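## Task

Plate B38 protrudes from slot 4 (the top slot) of plate hotel H1. Push it inward until it rests against the back stop, so that it stays there without the robot holding it. Then release it and move the gripper away.

## Robot and tools

Robot: one arm with a two-finger parallel gripper. The fingers extend along the gripper's own +z axis and close along its y axis. The reported end_effector_position is the point midway between the finger pads, roughly 1 cm short of the fingertips. Hotel H1 has four slots numbered from the bottom (slot 1 lowest, slot 4 highest). Something may occasionally nudge a loose object or tug on a held part. Nothing may leave the table.

Frame: all poses are in the scene frame. Its origin lies on the table surface under the arm's base; +z is up, and +y is to the left when facing along +x. The base may be slightly tilted, and the printed hand position can be a little wrong, more so far from the base. Positions are in metres; orientations are unit quaternions written w first (qw, qx, qy, qz).

A row is always 8 numbers: x, y, z, qw, qx, qy, qz, opening. x, y, z, qw..qz are an absolute target pose for the gripper in the scene frame (not an offset). Opening is a scale from -1 (closed) to +1 (fully open, 0.094 m). To keep an orientation, repeat the desired quaternion in every row rather than copying the possibly drifted one from the last result.

Tools:
- execute_actions {"actions": [...], "pictures": bool}. An empty list only reports the state (with pictures). One action {"rows": [[8 numbers], ...], "steps": n} holds 1 to 15 rows and at most 15 steps (default 15, each 1/30 s, minimum 8); one row per step, the final row repeated if rows run out. One wait {"steps": n} (up to 300) sends nothing and counts from the previous result, including thinking time. A rejected call does nothing. Targets more than 0.6 m away from the last reported position along any gripper axis are rejected.
- move {"target": one 8-number row, "speed": m/s 0.002 to 0.5, default 0.25}. Drives a straight-line path to that absolute pose, lasting 0.5 to 10 s (cut off at 10 s). Rotation takes the shorter way, at up to twice speed in rad/s. The path ignores obstacles; the hand lags and may overshoot speed, especially with a nearly straight arm. The opening is applied at the start. Its result adds a "move:" line: done (settled near target), or off_target, moving, held, fault; plus which limits fired (paced = pose clipped; held = some steps blocked, after which the arm may surge). Distance to target is given.
- wait {"seconds": 0 to 10}: lets time pass without new commands.
- zoom_image {"camera": cam_high | cam_low | cam_wrist, "region": [x0, y0, x1, y1]} in pixels of that camera's last image, top-left origin, at most 504x504. Images: cam_high and cam_low 504x504, cam_wrist 616x616 fisheye.
- finished_scene {"scene": current scene number}: irreversible; grades the current goal and starts the next task.

Motion details: each step the commanded pose is clipped to within 70 mm and 16 degrees of the measured pose, then approached by damped inverse kinematics, position taking priority over orientation. After an action the arm only continues to the last clipped pose, so long trips need several actions; check the reported pose. Joint friction may leave the hand up to about 31 mm from the command, and tiny commands may not move it at all.

Timing: the simulation keeps running while you think and write. Each action's result is captured 8 steps before it finishes; those remaining steps run during your next reply. Only a result with nothing pending shows a "Hand target" line.

Result lines: state (end_effector_position, end_effector_quat_wxyz); grip_measured on the opening scale (may be off by about 1 mm, consistently); Joint positions and Joint velocities in order waist, shoulder, elbow, wrist pitch, wrist yaw, wrist roll, then finger gap in m. Joint limits (rad): waist -2.618..3.054, shoulder 0..3.142, elbow 0..3.142, wrist pitch -1.571..1.571, wrist yaw -1.571..1.571, wrist roll -2.094..2.094. Joint torques are raw drive outputs with offsets and noise, not clean contact forces. "pose unreachable" and HELD mark steps altered or blocked by the clearance check (the base's mount counts as arm). FAULT lines report stops; MOTOR HOT warns from 75 °C, a 10 s stop occurs at 90 °C, and at 100 °C the arm goes limp and falls.

Gripping: to hold something, command an opening about 0.03 below grip_measured; force is roughly 50-62 N per pad, less for parts under 2 mm thick.

What to avoid: fast contact (impact grows with speed), targets placed far beyond the contact point (pressing harder), knocking the hotel or plates over or off the table, dropping things, and long stalled pushes that heat motors. For these tasks, approach the plate edge slowly, push it home gently, confirm in images that it sits flush, then withdraw before ending the scene.

Each tool is called after ">>>" as name(argument=value, ...) on one line, values as JSON.

## Session

>>> execute_actions(actions=[])

Scene clock: 0.00 s of 7200.00 s.
end_effector_position=(+0.2187, +0.4623, +0.2934) grip_measured=+1.000 end_effector_quat_wxyz=(+0.624, -0.589, +0.312, -0.407)
Joint positions: [ 1.258  1.179  0.643  1.213  0.835 -1.453  0.094]
Joint velocities: [-0.012  0.002  0.007  0.022 -0.022  0.051  0.   ]
Joint torques (N m, as the arm reports them, + toward a larger angle): no reading
Hand target: +0.219, +0.462, +0.293; +0.624, -0.589, +0.312, -0.407

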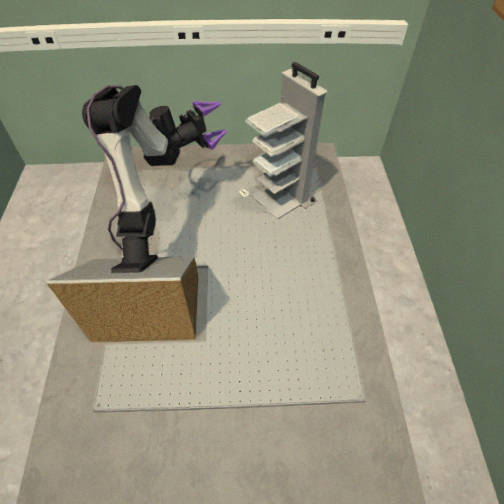

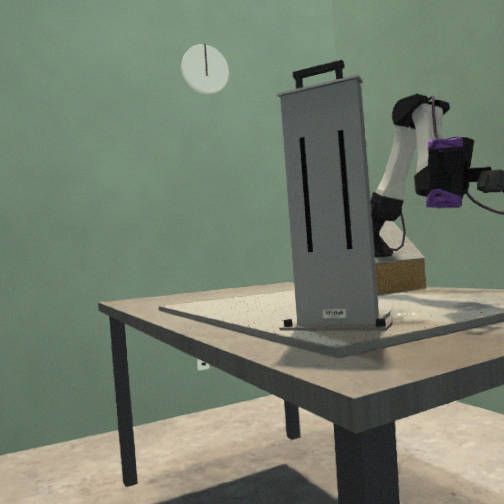

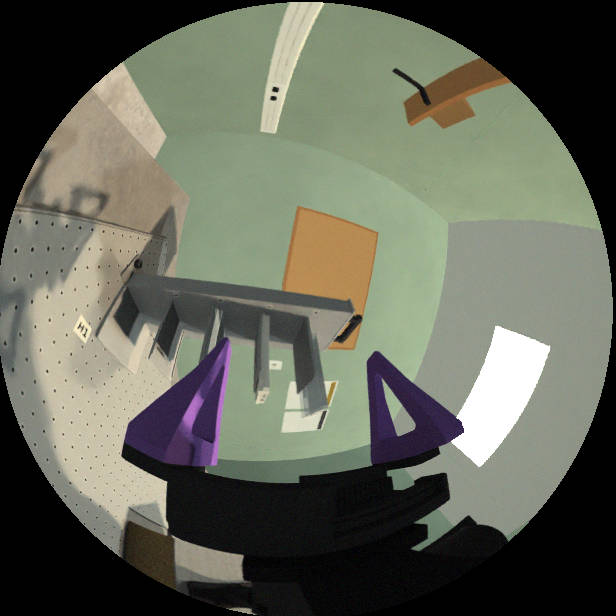

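>>> zoom_image(camera="cam_high", region=[180, 50, 350, 230])

>>> zoom_image(camera="cam_wrist", region=[60, 230, 400, 470])

Region (180, 50, 350, 230) of cam_high's 504x504 image, scaled by 2.800, with more detail than that image has.

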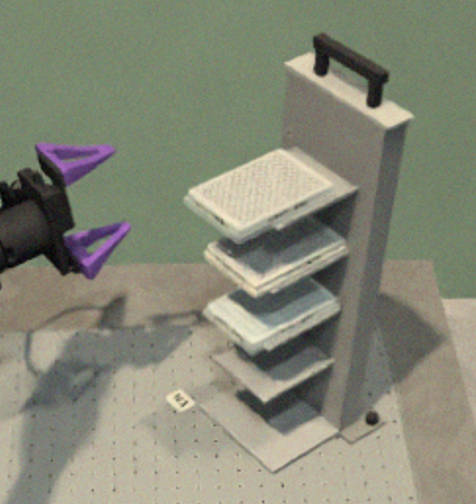

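Region (60, 230, 400, 470) of cam_wrist's 616x616 image, scaled by 1.482, with more detail than that image has; it fills the top 356 rows of this view, and the rest is white.

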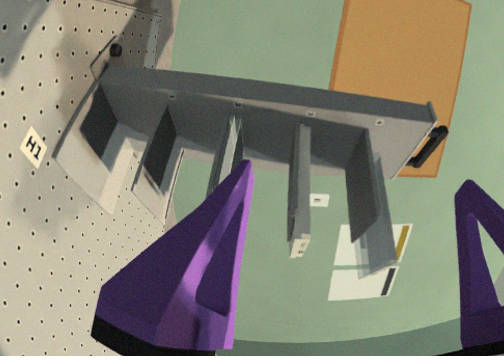

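>>> move(target=[0.17,0.3,0.36,0.674,-0.213,0.674,0.213,-1])

Scene clock: 5.17 s of 7200.00 s.
end_effector_position=(+0.1767, +0.3050, +0.3562) grip_measured=-0.983 end_effector_quat_wxyz=(+0.680, -0.197, +0.680, +0.190)
Joint positions: [0.823 0.023 0.293 0.139 0.37  0.536 0.001]
Joint velocities: [-0.095 -0.007 -0.007 -0.037 -0.139  0.037 -0.001]
Joint torques (N m, as the arm reports them, + toward a larger angle): [-0.72 -0.84  8.35  2.14  0.36  0.14]
Hand target: +0.175, +0.305, +0.360; +0.681, -0.195, +0.677, +0.199
Off the commanded pose: 0.009 m, 3 deg.
joint sent to its limit — the command would take joint 2 (shoulder) past its lower limit, so that joint was sent only as far as its limit.
Kept back: nothing.
move: off_target

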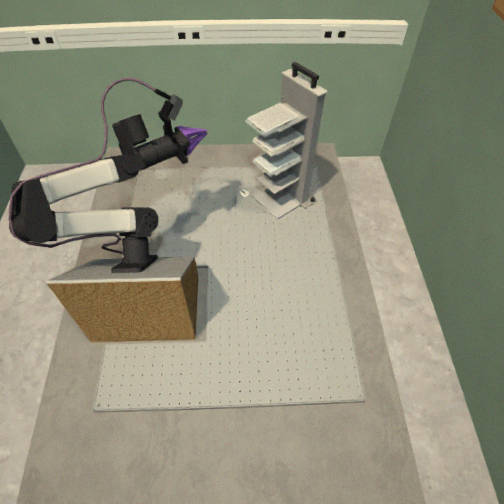

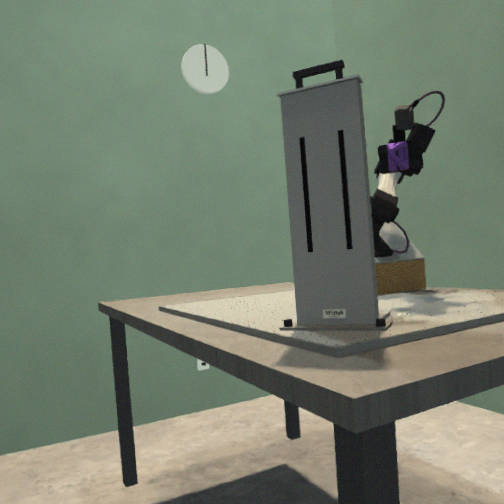

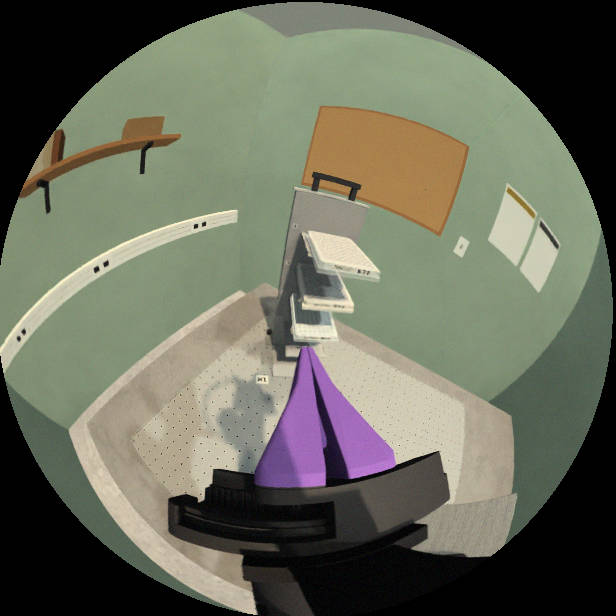

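>>> move(target=[0.27,0.28,0.36,0.653,-0.271,0.653,0.271,-1], speed=0.15)

>>> zoom_image(camera="cam_high", region=[180, 50, 350, 230])

Scene clock: 7.50 s of 7200.00 s.
end_effector_position=(+0.2664, +0.2877, +0.3674) grip_measured=-0.983 end_effector_quat_wxyz=(+0.654, -0.279, +0.646, +0.277)
Joint positions: [-0.065  1.015  0.181  1.506 -0.588  1.012  0.001]
Joint velocities: [ 0.002  0.017  0.002  0.007 -0.066  0.022  0.001]
Joint torques (N m, as the arm reports them, + toward a larger angle): [-3.49  0.91  3.28  1.19  0.61  0.07]
Hand target: +0.268, +0.278, +0.362; +0.654, -0.267, +0.653, +0.273
Off the commanded pose: 0.011 m, 1 deg.
Kept back: nothing.
move: off_target; limits=paced

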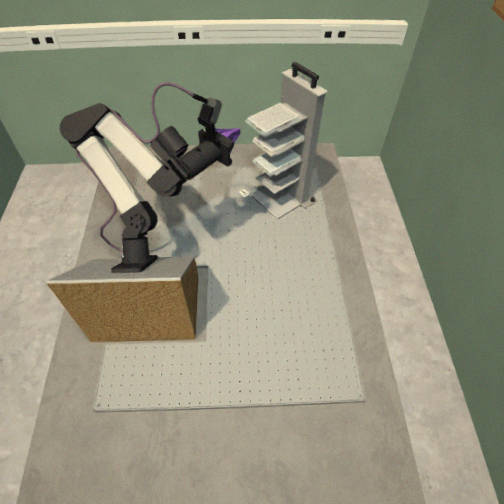

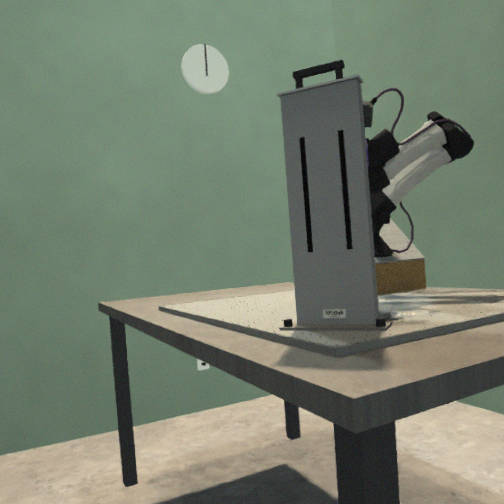

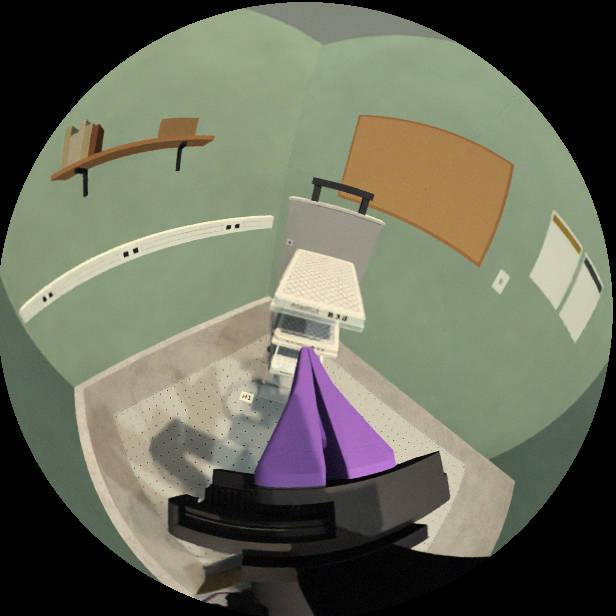

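Region (180, 50, 350, 230) of cam_high's 504x504 image, scaled by 2.800, with more detail than that image has.

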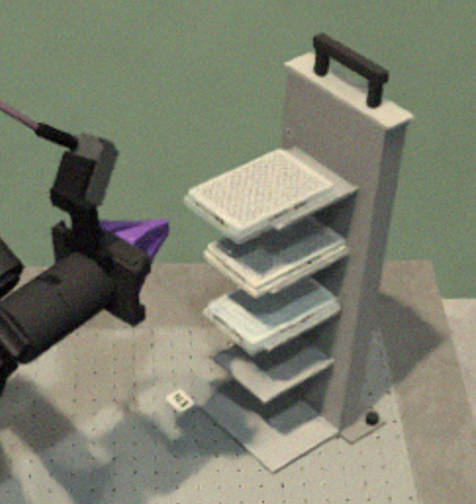

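>>> move(target=[0.30,0.303,0.353,0.653,-0.271,0.653,0.271,-1], speed=0.05)

>>> zoom_image(camera="cam_high", region=[210, 80, 320, 180])

Scene clock: 9.17 s of 7200.00 s.
end_effector_position=(+0.2952, +0.2963, +0.3482) grip_measured=-0.983 end_effector_quat_wxyz=(+0.649, -0.268, +0.659, +0.269)
Joint positions: [ 0.058  1.148  0.248  1.485 -0.491  0.921  0.001]
Joint velocities: [-0.002  0.002 -0.012 -0.007 -0.037 -0.051 -0.002]
Joint torques (N m, as the arm reports them, + toward a larger angle): [-2.08 -0.31  7.75  1.25  0.73 -0.01]
Hand target: +0.300, +0.303, +0.353; +0.653, -0.271, +0.653, +0.271
Off the commanded pose: 0.010 m, 1 deg.
Kept back: nothing.
move: done

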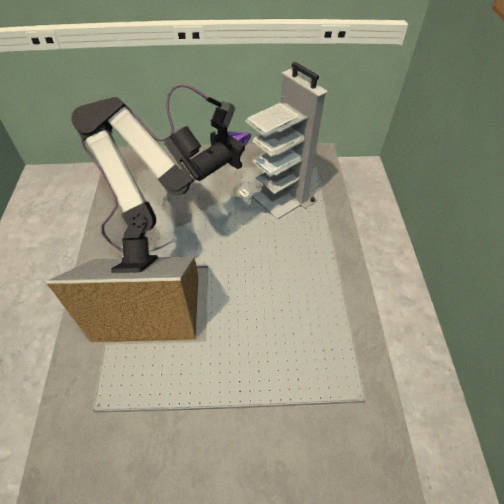

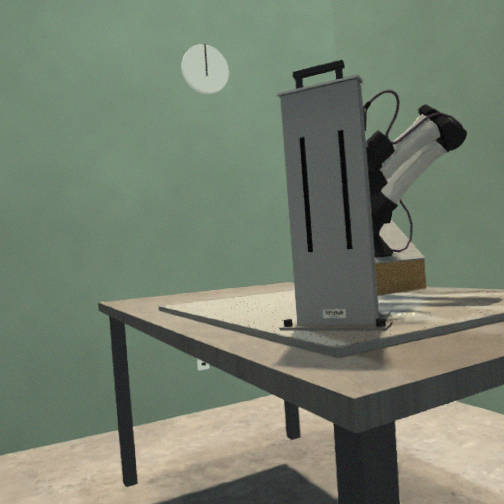

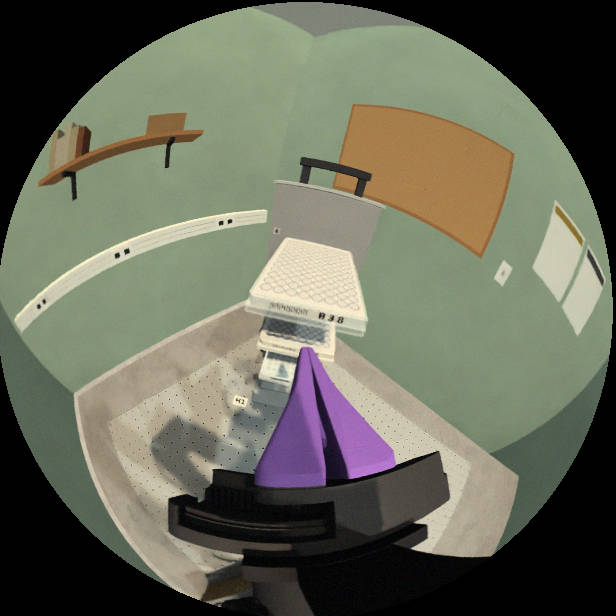

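Region (210, 80, 320, 180) of cam_high's 504x504 image, scaled by 4.582, with more detail than that image has; it fills the top 458 rows of this view, and the rest is white.

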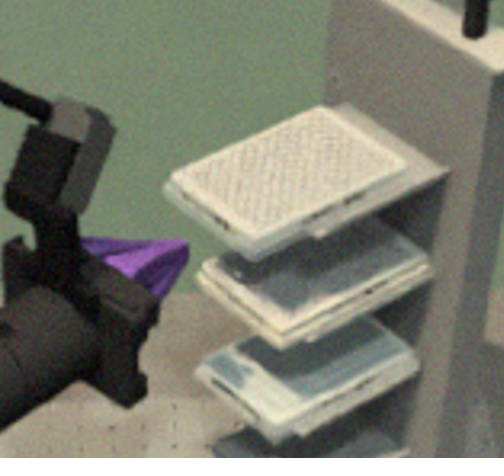

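>>> move(target=[0.314,0.315,0.363,0.653,-0.271,0.653,0.271,-1], speed=0.03)

>>> zoom_image(camera="cam_high", region=[210, 80, 320, 180])

Scene clock: 10.77 s of 7200.00 s.
end_effector_position=(+0.3093, +0.3087, +0.3594) grip_measured=-0.983 end_effector_quat_wxyz=(+0.651, -0.269, +0.657, +0.270)
Joint positions: [ 0.061  1.168  0.334  1.423 -0.485  0.918  0.001]
Joint velocities: [ 0.012 -0.012 -0.012  0.022 -0.051 -0.022 -0.   ]
Joint torques (N m, as the arm reports them, + toward a larger angle): [-2.35 -0.54  7.94  1.22  0.73 -0.02]
Hand target: +0.314, +0.314, +0.363; +0.653, -0.271, +0.653, +0.271
Off the commanded pose: 0.009 m, 1 deg.
Kept back: nothing.
move: done

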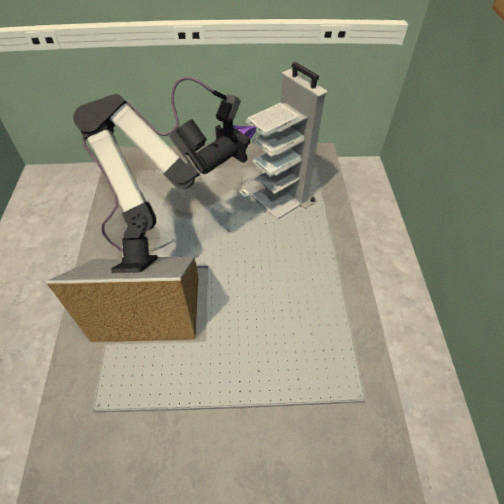

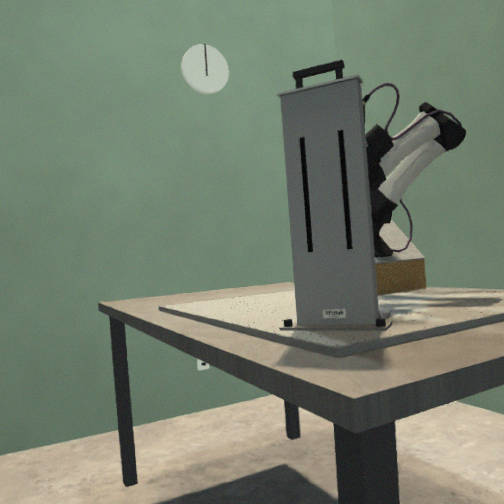

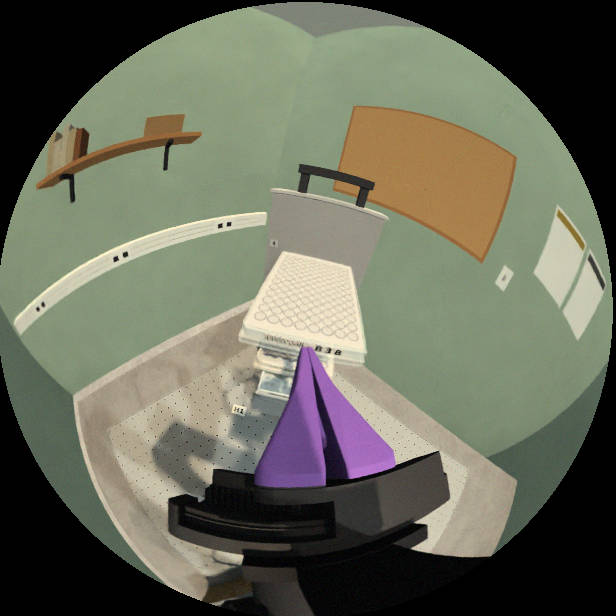

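Region (210, 80, 320, 180) of cam_high's 504x504 image, scaled by 4.582, with more detail than that image has; it fills the top 458 rows of this view, and the rest is white.

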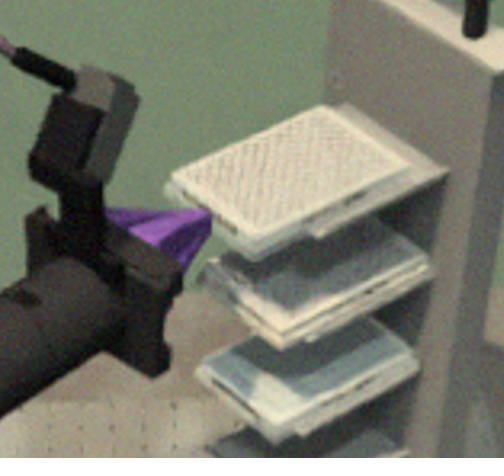

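>>> move(target=[0.338,0.339,0.362,0.653,-0.271,0.653,0.271,-1], speed=0.02)

>>> zoom_image(camera="cam_high", region=[210, 80, 320, 180])

Scene clock: 13.90 s of 7200.00 s.
end_effector_position=(+0.3301, +0.3261, +0.3572) grip_measured=-0.983 end_effector_quat_wxyz=(+0.652, -0.266, +0.658, +0.266)
Joint positions: [ 0.127  1.229  0.43   1.362 -0.425  0.873  0.001]
Joint velocities: [-0.017  0.002  0.007 -0.037  0.022 -0.037 -0.001]
Joint torques (N m, as the arm reports them, + toward a larger angle): [-1.94 -0.58 10.08  1.22  0.71  0.04]
Hand target: +0.337, +0.338, +0.362; +0.653, -0.271, +0.653, +0.271
Off the commanded pose: 0.016 m, 1 deg.
Kept back: nothing.
move: off_target

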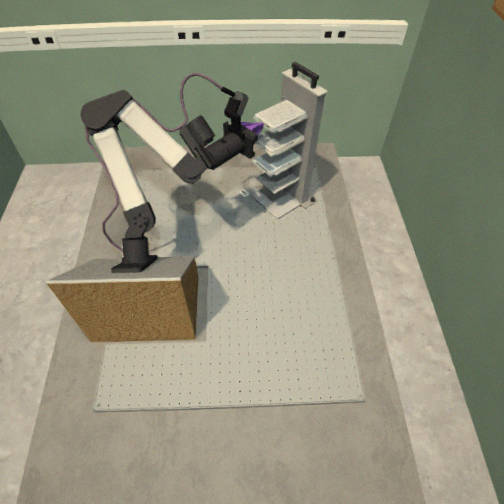

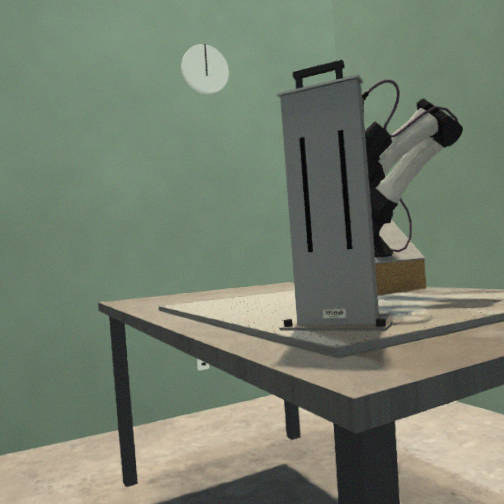

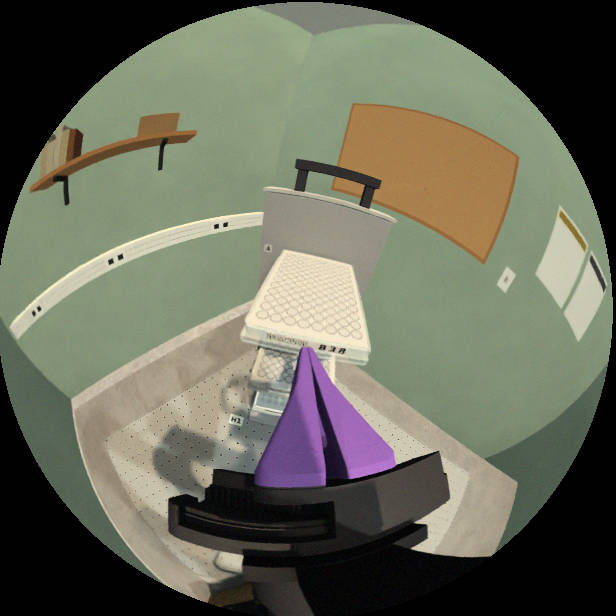

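Region (210, 80, 320, 180) of cam_high's 504x504 image, scaled by 4.582, with more detail than that image has; it fills the top 458 rows of this view, and the rest is white.

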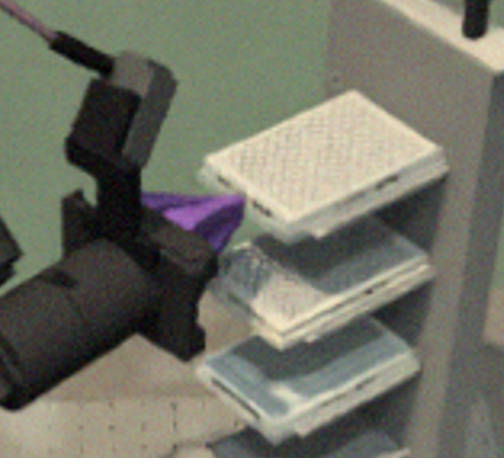

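>>> move(target=[0.345,0.345,0.363,0.653,-0.271,0.653,0.271,-1], speed=0.03)

>>> move(target=[0.26,0.27,0.362,0.653,-0.271,0.653,0.271,-1], speed=0.12)

Scene clock: 15.20 s of 7200.00 s.
end_effector_position=(+0.3307, +0.3263, +0.3570) grip_measured=-0.983 end_effector_quat_wxyz=(+0.653, -0.268, +0.657, +0.264)
Joint positions: [ 0.129  1.234  0.432  1.367 -0.422  0.866  0.001]
Joint velocities: [ 0.002  0.002  0.012 -0.081 -0.037 -0.168  0.001]
Joint torques (N m, as the arm reports them, + toward a larger angle): [-1.03 -0.01 12.43  0.94  0.76 -0.03]
Hand target: +0.343, +0.344, +0.363; +0.653, -0.271, +0.653, +0.271
Off the commanded pose: 0.024 m, 1 deg.
Kept back: nothing.
move: off_target

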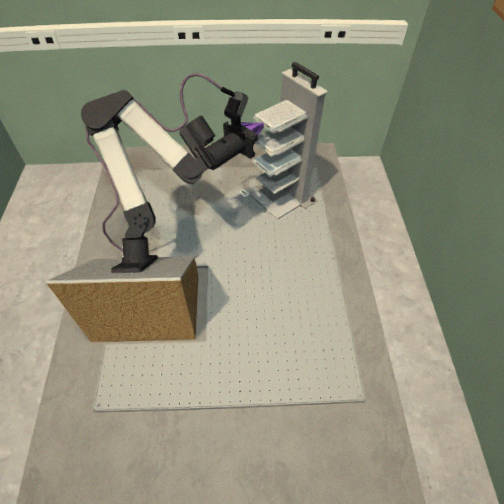

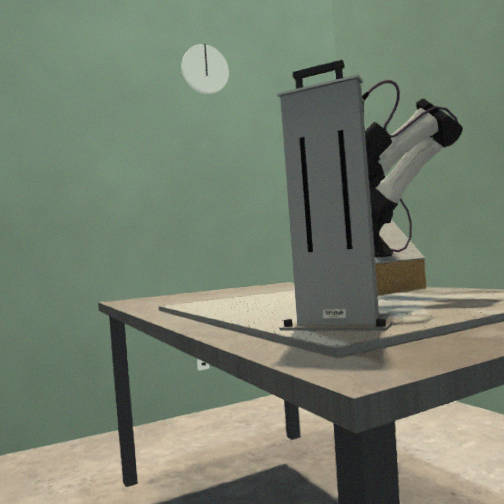

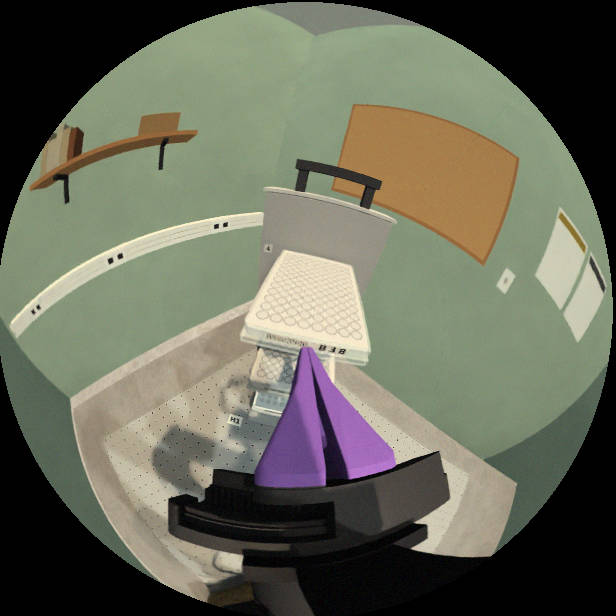

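Scene clock: 16.60 s of 7200.00 s.
end_effector_position=(+0.2634, +0.2751, +0.3631) grip_measured=-0.983 end_effector_quat_wxyz=(+0.651, -0.272, +0.654, +0.273)
Joint positions: [-0.11   1.022  0.144  1.543 -0.626  1.04   0.001]
Joint velocities: [ 0.002  0.032  0.002  0.051 -0.051 -0.007 -0.   ]
Joint torques (N m, as the arm reports them, + toward a larger angle): [-3.5  -0.55  3.47  1.19  0.63  0.14]
Hand target: +0.259, +0.271, +0.362; +0.653, -0.270, +0.653, +0.272
Off the commanded pose: 0.006 m, 0 deg.
Kept back: nothing.
move: done

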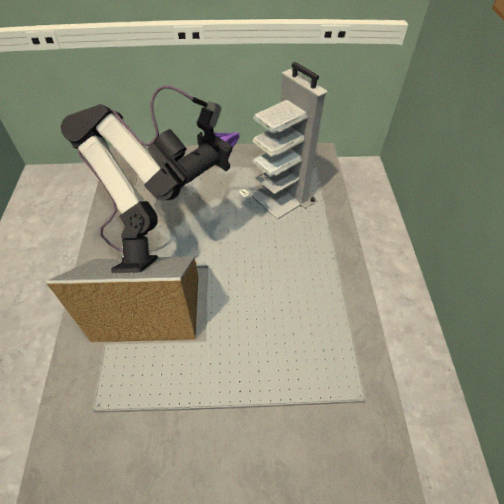

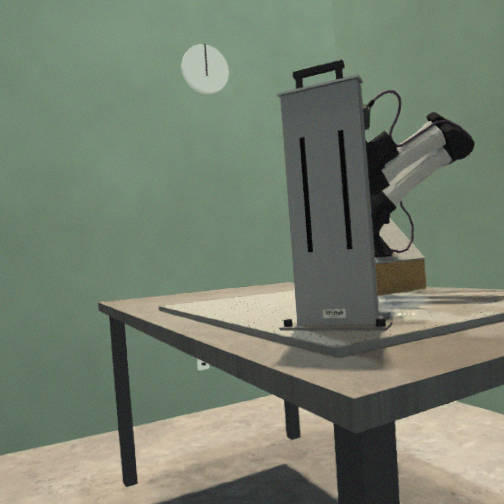

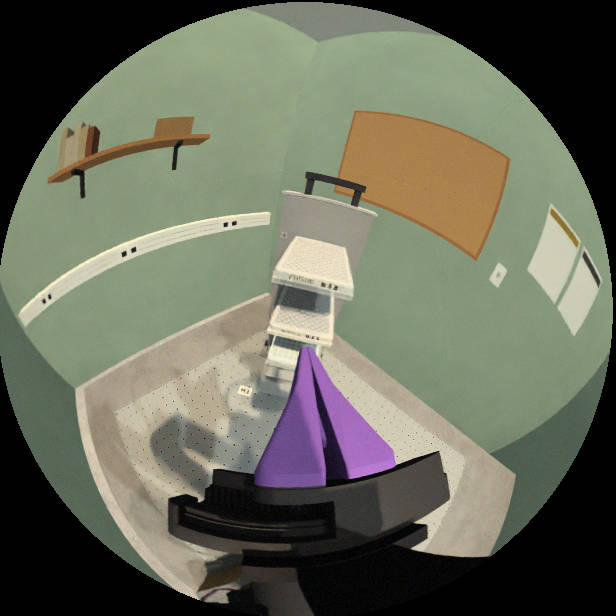

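>>> finished_scene(scene=1)

The scene is finished: the task was done.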